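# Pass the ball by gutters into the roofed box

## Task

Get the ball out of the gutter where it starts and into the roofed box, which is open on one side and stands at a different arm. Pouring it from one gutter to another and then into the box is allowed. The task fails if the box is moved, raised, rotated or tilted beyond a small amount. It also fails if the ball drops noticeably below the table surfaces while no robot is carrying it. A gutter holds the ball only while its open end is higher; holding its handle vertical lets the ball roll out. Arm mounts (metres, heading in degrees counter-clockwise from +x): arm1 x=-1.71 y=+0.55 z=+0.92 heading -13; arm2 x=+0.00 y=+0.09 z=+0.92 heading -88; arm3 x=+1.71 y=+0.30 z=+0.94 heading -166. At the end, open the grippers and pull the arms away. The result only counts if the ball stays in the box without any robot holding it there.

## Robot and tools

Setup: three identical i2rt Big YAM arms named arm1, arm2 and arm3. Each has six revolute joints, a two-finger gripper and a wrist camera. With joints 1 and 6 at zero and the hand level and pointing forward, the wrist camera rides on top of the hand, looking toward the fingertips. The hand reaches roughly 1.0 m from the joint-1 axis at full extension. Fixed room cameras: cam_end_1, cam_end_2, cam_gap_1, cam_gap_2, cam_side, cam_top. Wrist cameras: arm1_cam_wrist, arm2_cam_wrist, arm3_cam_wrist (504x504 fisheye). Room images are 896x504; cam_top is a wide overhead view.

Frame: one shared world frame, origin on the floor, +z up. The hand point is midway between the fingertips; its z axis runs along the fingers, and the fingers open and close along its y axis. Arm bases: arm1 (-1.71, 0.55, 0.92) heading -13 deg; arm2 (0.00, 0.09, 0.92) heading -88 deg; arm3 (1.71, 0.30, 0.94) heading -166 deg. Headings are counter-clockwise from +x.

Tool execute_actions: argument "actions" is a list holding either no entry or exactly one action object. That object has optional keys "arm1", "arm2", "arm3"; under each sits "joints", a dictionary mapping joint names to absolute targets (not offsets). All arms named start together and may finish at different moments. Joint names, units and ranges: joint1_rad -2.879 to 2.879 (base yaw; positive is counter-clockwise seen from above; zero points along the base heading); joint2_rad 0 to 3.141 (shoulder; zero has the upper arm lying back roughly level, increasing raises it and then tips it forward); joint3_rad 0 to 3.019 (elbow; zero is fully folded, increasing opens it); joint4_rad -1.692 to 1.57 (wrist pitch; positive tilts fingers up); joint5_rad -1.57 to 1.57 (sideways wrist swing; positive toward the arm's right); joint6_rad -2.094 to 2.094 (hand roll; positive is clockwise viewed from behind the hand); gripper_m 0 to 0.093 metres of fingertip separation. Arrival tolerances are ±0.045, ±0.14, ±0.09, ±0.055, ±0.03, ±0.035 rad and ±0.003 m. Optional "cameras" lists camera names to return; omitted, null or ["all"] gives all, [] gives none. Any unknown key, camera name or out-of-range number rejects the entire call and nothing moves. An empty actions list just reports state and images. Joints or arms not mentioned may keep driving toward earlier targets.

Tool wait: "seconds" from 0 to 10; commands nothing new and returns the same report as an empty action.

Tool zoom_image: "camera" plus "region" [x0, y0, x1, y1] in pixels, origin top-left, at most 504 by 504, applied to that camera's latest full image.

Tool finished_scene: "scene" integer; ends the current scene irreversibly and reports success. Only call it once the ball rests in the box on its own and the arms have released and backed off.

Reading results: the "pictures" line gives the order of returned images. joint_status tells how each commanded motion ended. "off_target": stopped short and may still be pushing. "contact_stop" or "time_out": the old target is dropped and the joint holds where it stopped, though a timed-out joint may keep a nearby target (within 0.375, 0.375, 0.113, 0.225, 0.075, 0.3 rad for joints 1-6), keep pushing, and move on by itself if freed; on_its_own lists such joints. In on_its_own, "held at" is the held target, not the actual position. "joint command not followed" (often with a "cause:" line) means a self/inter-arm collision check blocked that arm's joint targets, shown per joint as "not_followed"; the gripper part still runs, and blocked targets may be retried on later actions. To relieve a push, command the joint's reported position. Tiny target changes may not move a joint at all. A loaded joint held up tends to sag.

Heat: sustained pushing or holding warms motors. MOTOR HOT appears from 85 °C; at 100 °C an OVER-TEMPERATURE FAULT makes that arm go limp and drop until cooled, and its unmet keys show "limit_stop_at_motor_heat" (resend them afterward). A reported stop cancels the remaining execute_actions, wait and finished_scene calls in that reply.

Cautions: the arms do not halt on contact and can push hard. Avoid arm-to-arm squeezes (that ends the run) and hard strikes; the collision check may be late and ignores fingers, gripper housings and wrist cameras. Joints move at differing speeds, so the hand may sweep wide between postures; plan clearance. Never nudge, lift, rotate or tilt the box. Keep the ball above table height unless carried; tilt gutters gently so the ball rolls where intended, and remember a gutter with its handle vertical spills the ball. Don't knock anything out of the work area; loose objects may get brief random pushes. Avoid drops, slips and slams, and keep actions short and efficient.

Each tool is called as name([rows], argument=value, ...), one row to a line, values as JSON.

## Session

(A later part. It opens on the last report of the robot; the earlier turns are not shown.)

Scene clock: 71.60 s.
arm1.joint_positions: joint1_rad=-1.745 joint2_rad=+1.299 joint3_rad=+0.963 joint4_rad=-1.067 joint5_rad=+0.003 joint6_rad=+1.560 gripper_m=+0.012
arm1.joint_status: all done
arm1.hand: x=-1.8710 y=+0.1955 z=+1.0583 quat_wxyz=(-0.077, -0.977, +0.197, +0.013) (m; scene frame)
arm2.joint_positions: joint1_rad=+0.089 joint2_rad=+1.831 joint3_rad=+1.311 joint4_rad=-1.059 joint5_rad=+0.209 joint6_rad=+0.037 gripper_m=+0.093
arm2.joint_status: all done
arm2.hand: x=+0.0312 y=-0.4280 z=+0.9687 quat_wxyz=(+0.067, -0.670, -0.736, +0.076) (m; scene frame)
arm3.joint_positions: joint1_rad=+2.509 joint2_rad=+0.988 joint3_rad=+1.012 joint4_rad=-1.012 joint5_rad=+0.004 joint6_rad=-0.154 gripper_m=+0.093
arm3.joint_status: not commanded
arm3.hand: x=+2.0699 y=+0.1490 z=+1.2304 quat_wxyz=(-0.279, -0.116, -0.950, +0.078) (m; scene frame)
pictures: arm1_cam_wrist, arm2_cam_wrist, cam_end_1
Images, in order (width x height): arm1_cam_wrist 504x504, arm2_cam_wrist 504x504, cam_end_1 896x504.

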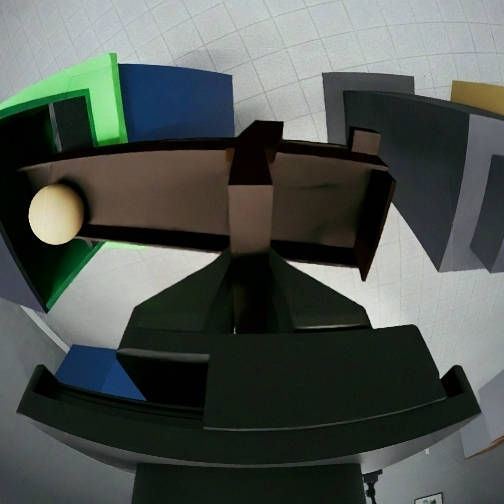

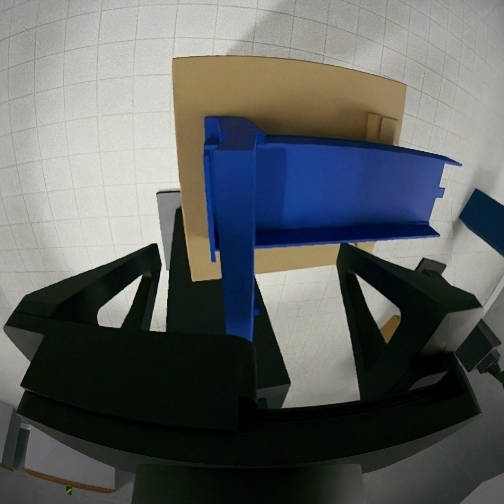

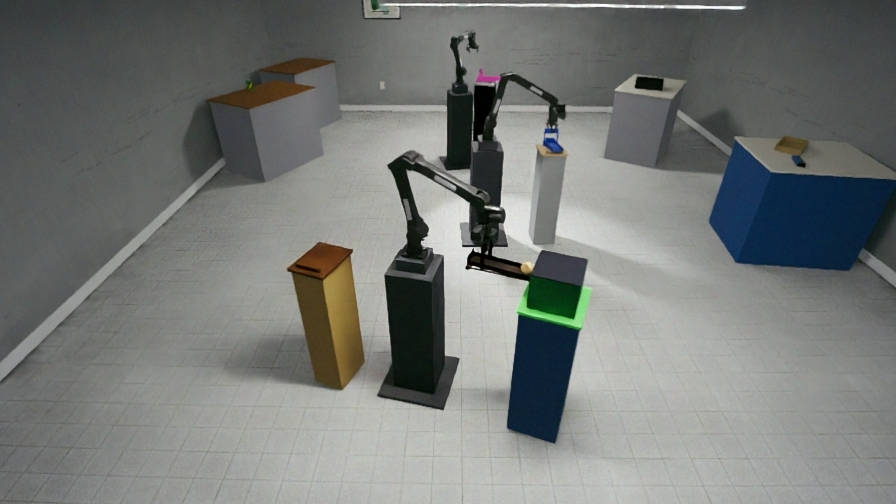

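wait(seconds=1)

Scene clock: 72.87 s.
arm1.joint_positions: joint1_rad=-1.745 joint2_rad=+1.299 joint3_rad=+0.963 joint4_rad=-1.067 joint5_rad=+0.003 joint6_rad=+1.560 gripper_m=+0.012
arm1.joint_status: all done
arm1.hand: x=-1.8710 y=+0.1955 z=+1.0583 quat_wxyz=(-0.077, -0.977, +0.197, +0.013) (m; scene frame)
arm2.joint_positions: joint1_rad=+0.089 joint2_rad=+1.831 joint3_rad=+1.311 joint4_rad=-1.059 joint5_rad=+0.209 joint6_rad=+0.037 gripper_m=+0.093
arm2.joint_status: all done
arm2.hand: x=+0.0312 y=-0.4280 z=+0.9687 quat_wxyz=(+0.067, -0.670, -0.736, +0.076) (m; scene frame)
arm3.joint_positions: joint1_rad=+2.509 joint2_rad=+0.988 joint3_rad=+1.012 joint4_rad=-1.012 joint5_rad=+0.004 joint6_rad=-0.154 gripper_m=+0.093
arm3.joint_status: not commanded
arm3.hand: x=+2.0699 y=+0.1490 z=+1.2304 quat_wxyz=(-0.279, -0.116, -0.950, +0.078) (m; scene frame)
wait: 1.00 s; at rest from the start
pictures: arm1_cam_wrist, arm2_cam_wrist, arm3_cam_wrist, cam_end_1, cam_end_2, cam_gap_1, cam_gap_2, cam_side, cam_top
Images, in order (width x height): arm1_cam_wrist 504x504, arm2_cam_wrist 504x504, arm3_cam_wrist 504x504, cam_end_1 896x504, cam_end_2 896x504, cam_gap_1 896x504, cam_gap_2 896x504, cam_side 896x504, cam_top 896x504.

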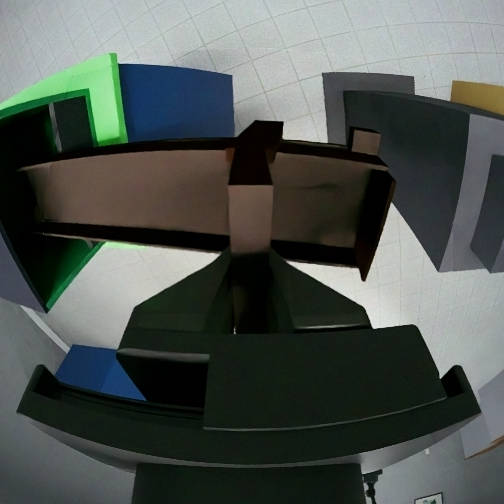

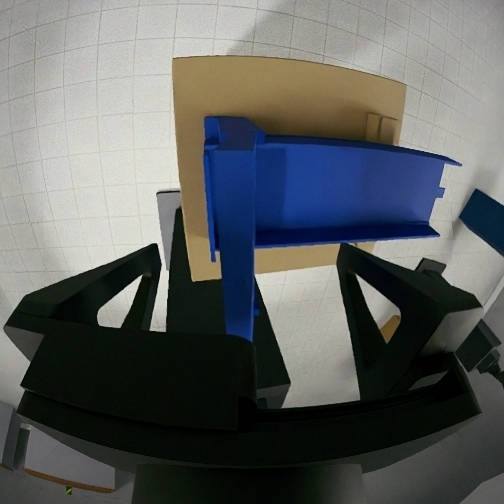

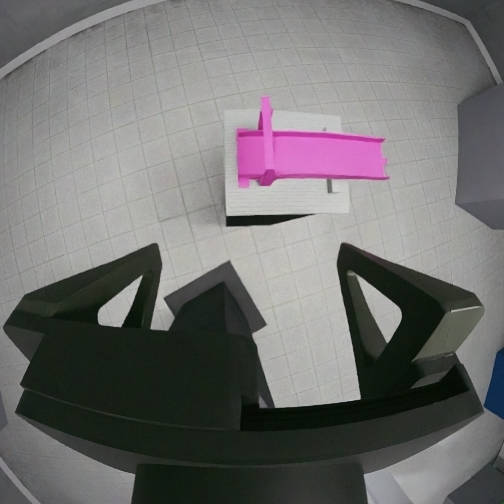

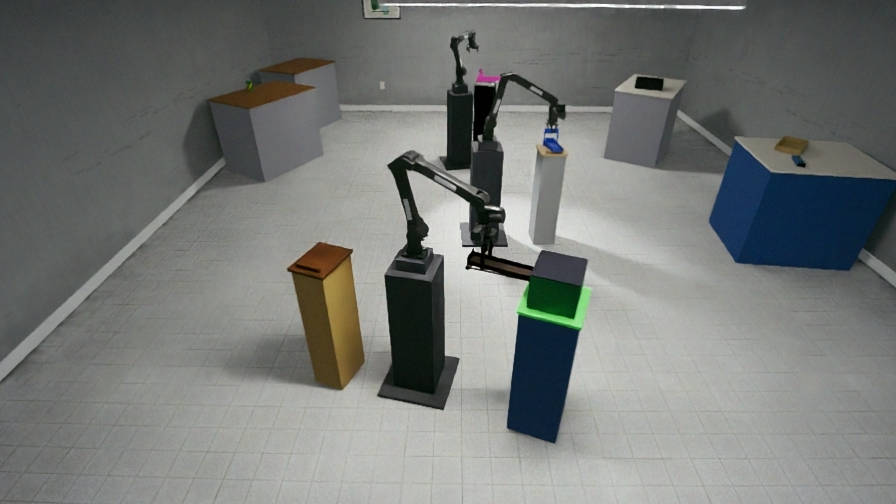

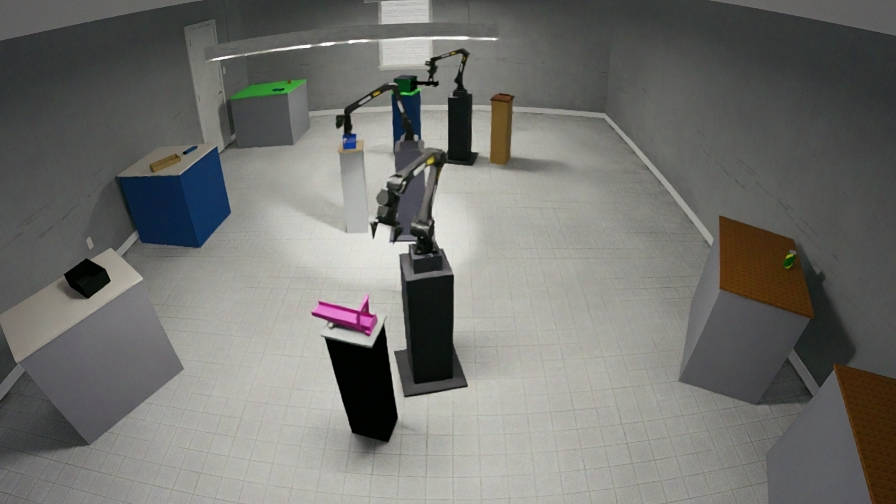

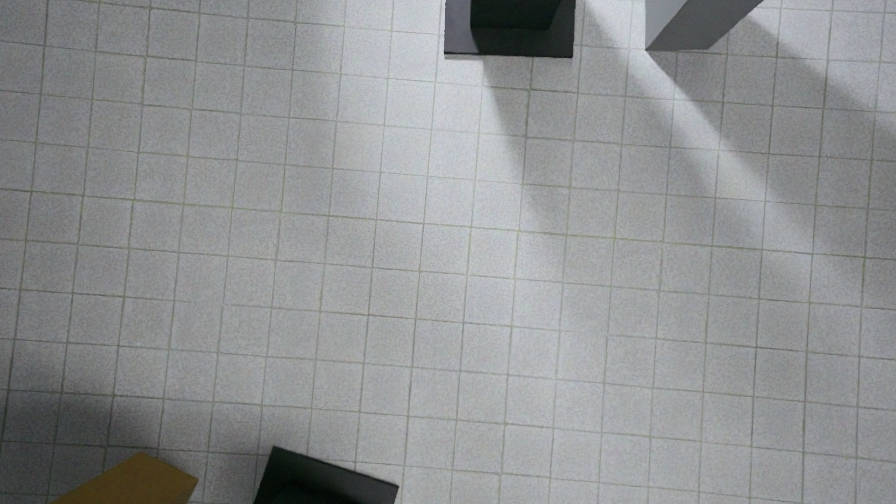

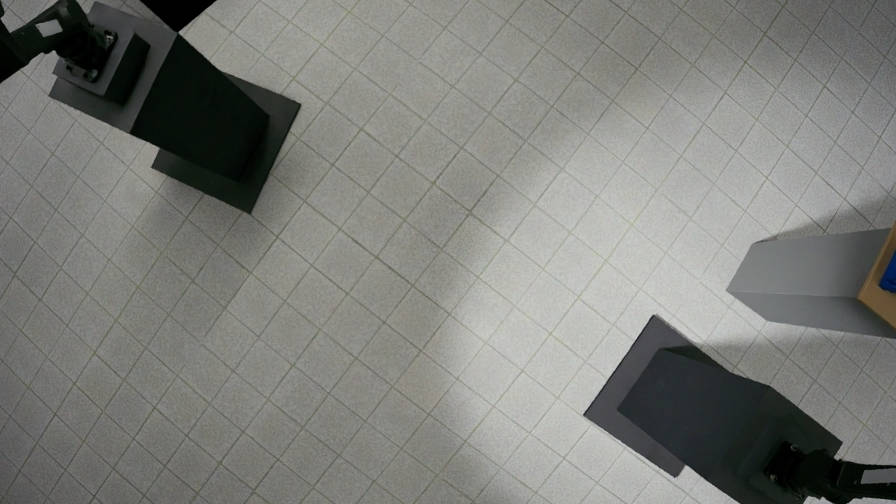

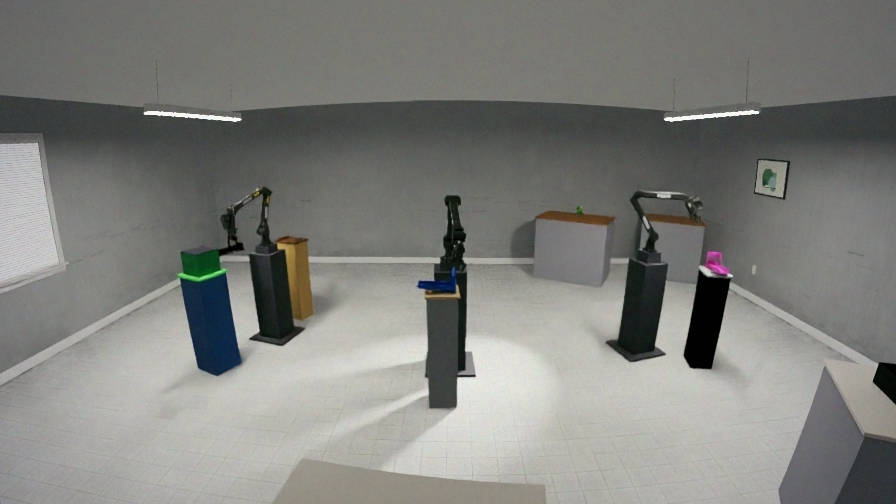

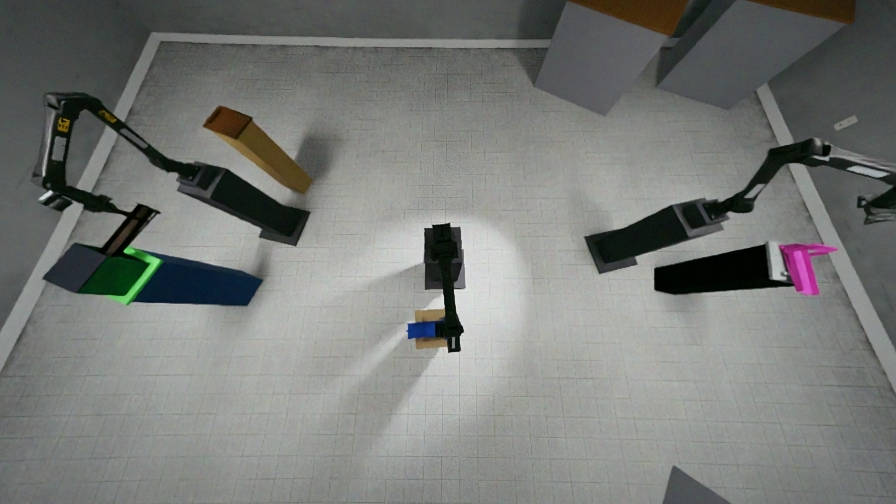

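Ball is in the box. Retract arm1 and lift arm2.

execute_actions([
  {"arm1":{"joints":{"joint2_rad":1.0,"joint3_rad":0.70}},"arm2":{"joints":{"joint2_rad":1.58}}},
], cameras=["arm1_cam_wrist","cam_end_1"])

Scene clock: 74.17 s.
arm1.joint_positions: joint1_rad=-1.745 joint2_rad=+1.002 joint3_rad=+0.700 joint4_rad=-1.074 joint5_rad=+0.003 joint6_rad=+1.560 gripper_m=+0.012
arm1.joint_status: all done
arm1.hand: x=-1.8313 y=+0.2872 z=+1.0457 quat_wxyz=(-0.091, -0.976, +0.197, +0.016) (m; scene frame)
arm2.joint_positions: joint1_rad=+0.089 joint2_rad=+1.559 joint3_rad=+1.311 joint4_rad=-1.059 joint5_rad=+0.209 joint6_rad=+0.037 gripper_m=+0.093
arm2.joint_status: all done
arm2.hand: x=+0.0309 y=-0.4319 z=+1.1044 quat_wxyz=(-0.037, -0.674, -0.719, +0.162) (m; scene frame)
arm3.joint_positions: joint1_rad=+2.509 joint2_rad=+0.988 joint3_rad=+1.012 joint4_rad=-1.012 joint5_rad=+0.004 joint6_rad=-0.154 gripper_m=+0.093
arm3.joint_status: not commanded
arm3.hand: x=+2.0699 y=+0.1490 z=+1.2304 quat_wxyz=(-0.279, -0.116, -0.950, +0.078) (m; scene frame)
pictures: arm1_cam_wrist, cam_end_1
Images, in order (width x height): arm1_cam_wrist 504x504, cam_end_1 896x504.

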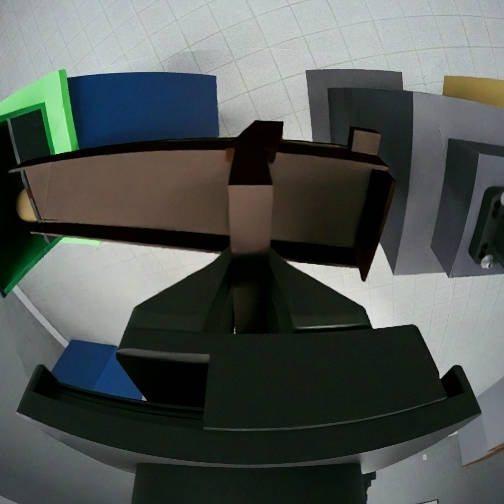

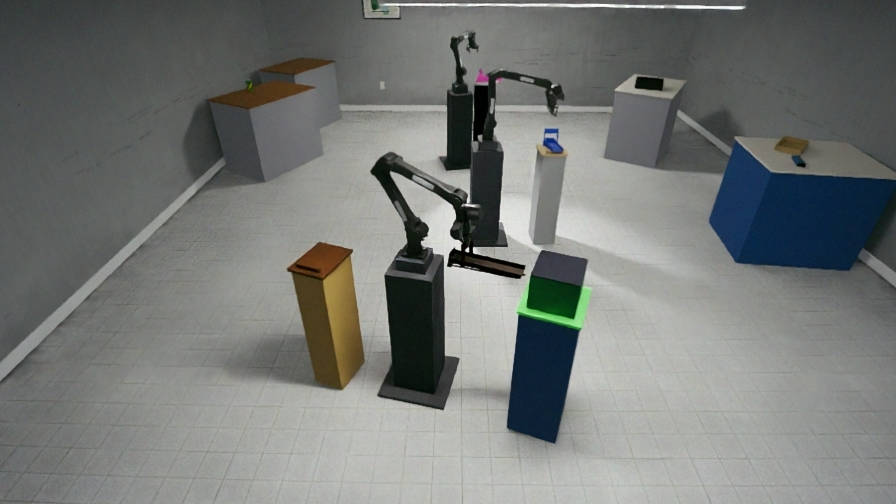

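execute_actions([
  {"arm1":{"joints":{"joint1_rad":1.562,"joint2_rad":1.69,"joint3_rad":1.41,"joint4_rad":-1.2,"joint5_rad":-0.21,"joint6_rad":0.13}},"arm2":{"joints":{"joint2_rad":1.0,"joint3_rad":1.0,"joint5_rad":0}}},
], cameras=["arm1_cam_wrist","cam_end_1"])

Scene clock: 77.20 s.
arm1.joint_positions: joint1_rad=+1.568 joint2_rad=+1.708 joint3_rad=+1.363 joint4_rad=-1.191 joint5_rad=-0.207 joint6_rad=+0.142 gripper_m=+0.012
arm1.joint_status: all done
arm1.hand: x=-1.6313 y=+1.0536 z=+1.0467 quat_wxyz=(+0.050, +0.561, -0.822, -0.087) (m; scene frame)
arm2.joint_positions: joint1_rad=+0.089 joint2_rad=+0.985 joint3_rad=+1.007 joint4_rad=-1.053 joint5_rad=+0.004 joint6_rad=+0.037 gripper_m=+0.093
arm2.joint_status: all done
arm2.hand: x=+0.0463 y=-0.2867 z=+1.2027 quat_wxyz=(-0.206, -0.649, -0.711, +0.172) (m; scene frame)
arm3.joint_positions: joint1_rad=+2.509 joint2_rad=+0.988 joint3_rad=+1.012 joint4_rad=-1.012 joint5_rad=+0.004 joint6_rad=-0.154 gripper_m=+0.093
arm3.joint_status: not commanded
arm3.hand: x=+2.0699 y=+0.1490 z=+1.2304 quat_wxyz=(-0.279, -0.116, -0.950, +0.078) (m; scene frame)
pictures: arm1_cam_wrist, cam_end_1
Images, in order (width x height): arm1_cam_wrist 504x504, cam_end_1 896x504.

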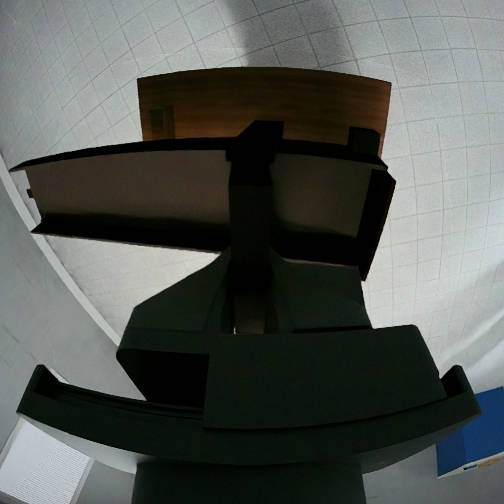

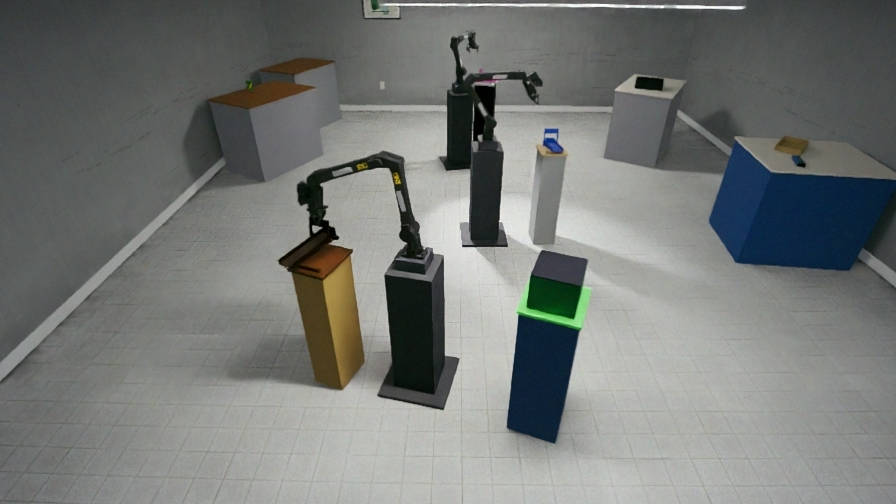

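execute_actions([
  {"arm1":{"joints":{"joint1_rad":1.545,"joint2_rad":1.785,"joint3_rad":1.28,"joint4_rad":-1.03,"joint5_rad":-0.24}}},
], cameras=["arm1_cam_wrist","cam_end_1"])

Scene clock: 78.20 s.
arm1.joint_positions: joint1_rad=+1.555 joint2_rad=+1.796 joint3_rad=+1.278 joint4_rad=-1.043 joint5_rad=-0.235 joint6_rad=+0.142 gripper_m=+0.012
arm1.joint_status: all done
arm1.hand: x=-1.6291 y=+1.0522 z=+0.9755 quat_wxyz=(+0.068, +0.554, -0.825, -0.090) (m; scene frame)
arm2.joint_positions: joint1_rad=+0.089 joint2_rad=+0.985 joint3_rad=+1.007 joint4_rad=-1.053 joint5_rad=+0.004 joint6_rad=+0.037 gripper_m=+0.093
arm2.joint_status: not commanded
arm2.hand: x=+0.0463 y=-0.2867 z=+1.2027 quat_wxyz=(-0.206, -0.649, -0.711, +0.172) (m; scene frame)
arm3.joint_positions: joint1_rad=+2.509 joint2_rad=+0.988 joint3_rad=+1.012 joint4_rad=-1.012 joint5_rad=+0.004 joint6_rad=-0.154 gripper_m=+0.093
arm3.joint_status: not commanded
arm3.hand: x=+2.0699 y=+0.1490 z=+1.2304 quat_wxyz=(-0.279, -0.116, -0.950, +0.078) (m; scene frame)
pictures: arm1_cam_wrist, cam_end_1
Images, in order (width x height): arm1_cam_wrist 504x504, cam_end_1 896x504.

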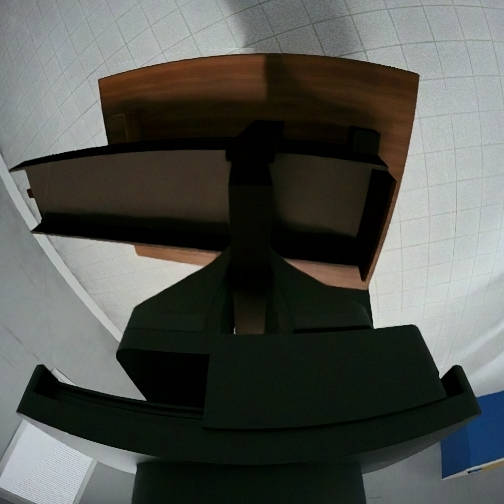

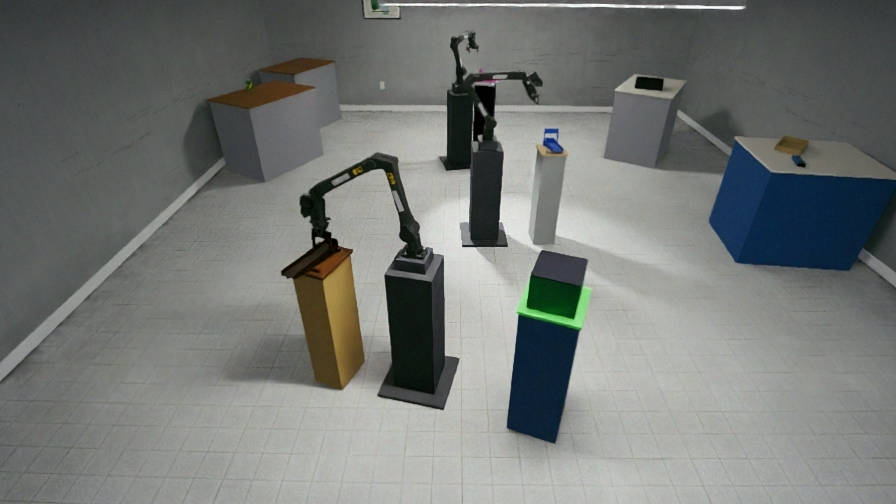

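execute_actions([
  {"arm1":{"joints":{"gripper_m":0.06}}},
], cameras=["arm1_cam_wrist"])

execute_actions([
  {"arm1":{"joints":{"joint2_rad":1.4,"gripper_m":0.093}}},
], cameras=["arm1_cam_wrist","cam_end_1","cam_side"])

Scene clock: 78.87 s.
arm1.joint_positions: joint1_rad=+1.555 joint2_rad=+1.788 joint3_rad=+1.278 joint4_rad=-1.042 joint5_rad=-0.238 joint6_rad=+0.142 gripper_m=+0.060
arm1.joint_status: all done
arm1.hand: x=-1.6294 y=+1.0530 z=+0.9795 quat_wxyz=(+0.065, +0.554, -0.824, -0.093) (m; scene frame)
arm2.joint_positions: joint1_rad=+0.089 joint2_rad=+0.985 joint3_rad=+1.007 joint4_rad=-1.053 joint5_rad=+0.004 joint6_rad=+0.037 gripper_m=+0.093
arm2.joint_status: not commanded
arm2.hand: x=+0.0463 y=-0.2867 z=+1.2027 quat_wxyz=(-0.206, -0.649, -0.711, +0.172) (m; scene frame)
arm3.joint_positions: joint1_rad=+2.509 joint2_rad=+0.988 joint3_rad=+1.012 joint4_rad=-1.012 joint5_rad=+0.004 joint6_rad=-0.154 gripper_m=+0.093
arm3.joint_status: not commanded
arm3.hand: x=+2.0699 y=+0.1490 z=+1.2304 quat_wxyz=(-0.279, -0.116, -0.950, +0.078) (m; scene frame)
pictures: arm1_cam_wrist
Images, in order (width x height): arm1_cam_wrist 504x504.

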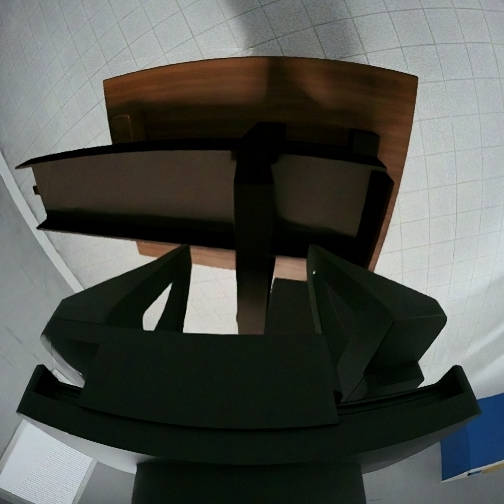

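Scene clock: 80.20 s.
arm1.joint_positions: joint1_rad=+1.555 joint2_rad=+1.390 joint3_rad=+1.278 joint4_rad=-1.042 joint5_rad=-0.238 joint6_rad=+0.142 gripper_m=+0.093
arm1.joint_status: all done
arm1.hand: x=-1.6344 y=+1.0423 z=+1.1733 quat_wxyz=(-0.082, +0.562, -0.792, -0.223) (m; scene frame)
arm2.joint_positions: joint1_rad=+0.089 joint2_rad=+0.985 joint3_rad=+1.007 joint4_rad=-1.053 joint5_rad=+0.004 joint6_rad=+0.037 gripper_m=+0.093
arm2.joint_status: not commanded
arm2.hand: x=+0.0463 y=-0.2867 z=+1.2027 quat_wxyz=(-0.206, -0.649, -0.711, +0.172) (m; scene frame)
arm3.joint_positions: joint1_rad=+2.509 joint2_rad=+0.988 joint3_rad=+1.012 joint4_rad=-1.012 joint5_rad=+0.004 joint6_rad=-0.154 gripper_m=+0.093
arm3.joint_status: not commanded
arm3.hand: x=+2.0699 y=+0.1490 z=+1.2304 quat_wxyz=(-0.279, -0.116, -0.950, +0.078) (m; scene frame)
pictures: arm1_cam_wrist, cam_end_1, cam_side
Images, in order (width x height): arm1_cam_wrist 504x504, cam_end_1 896x504, cam_side 896x504.

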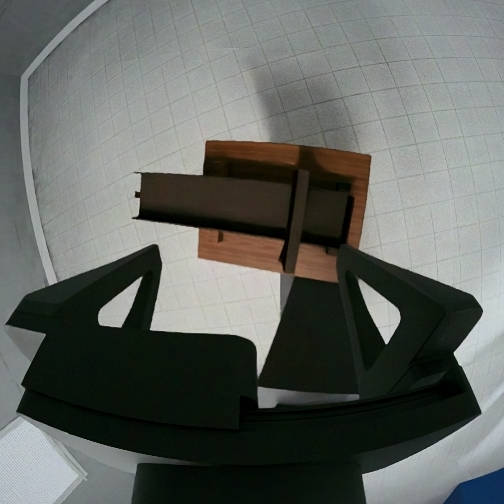

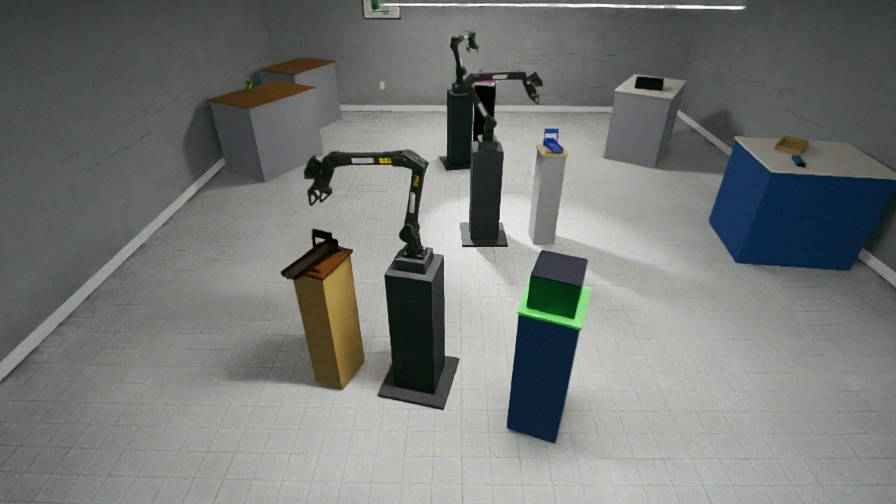

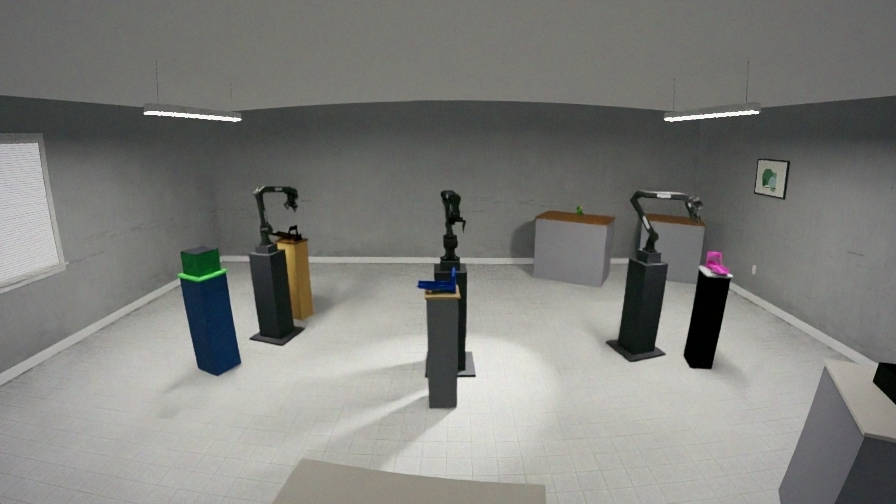

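finished_scene(scene=1)

The scene is finished: the task was done.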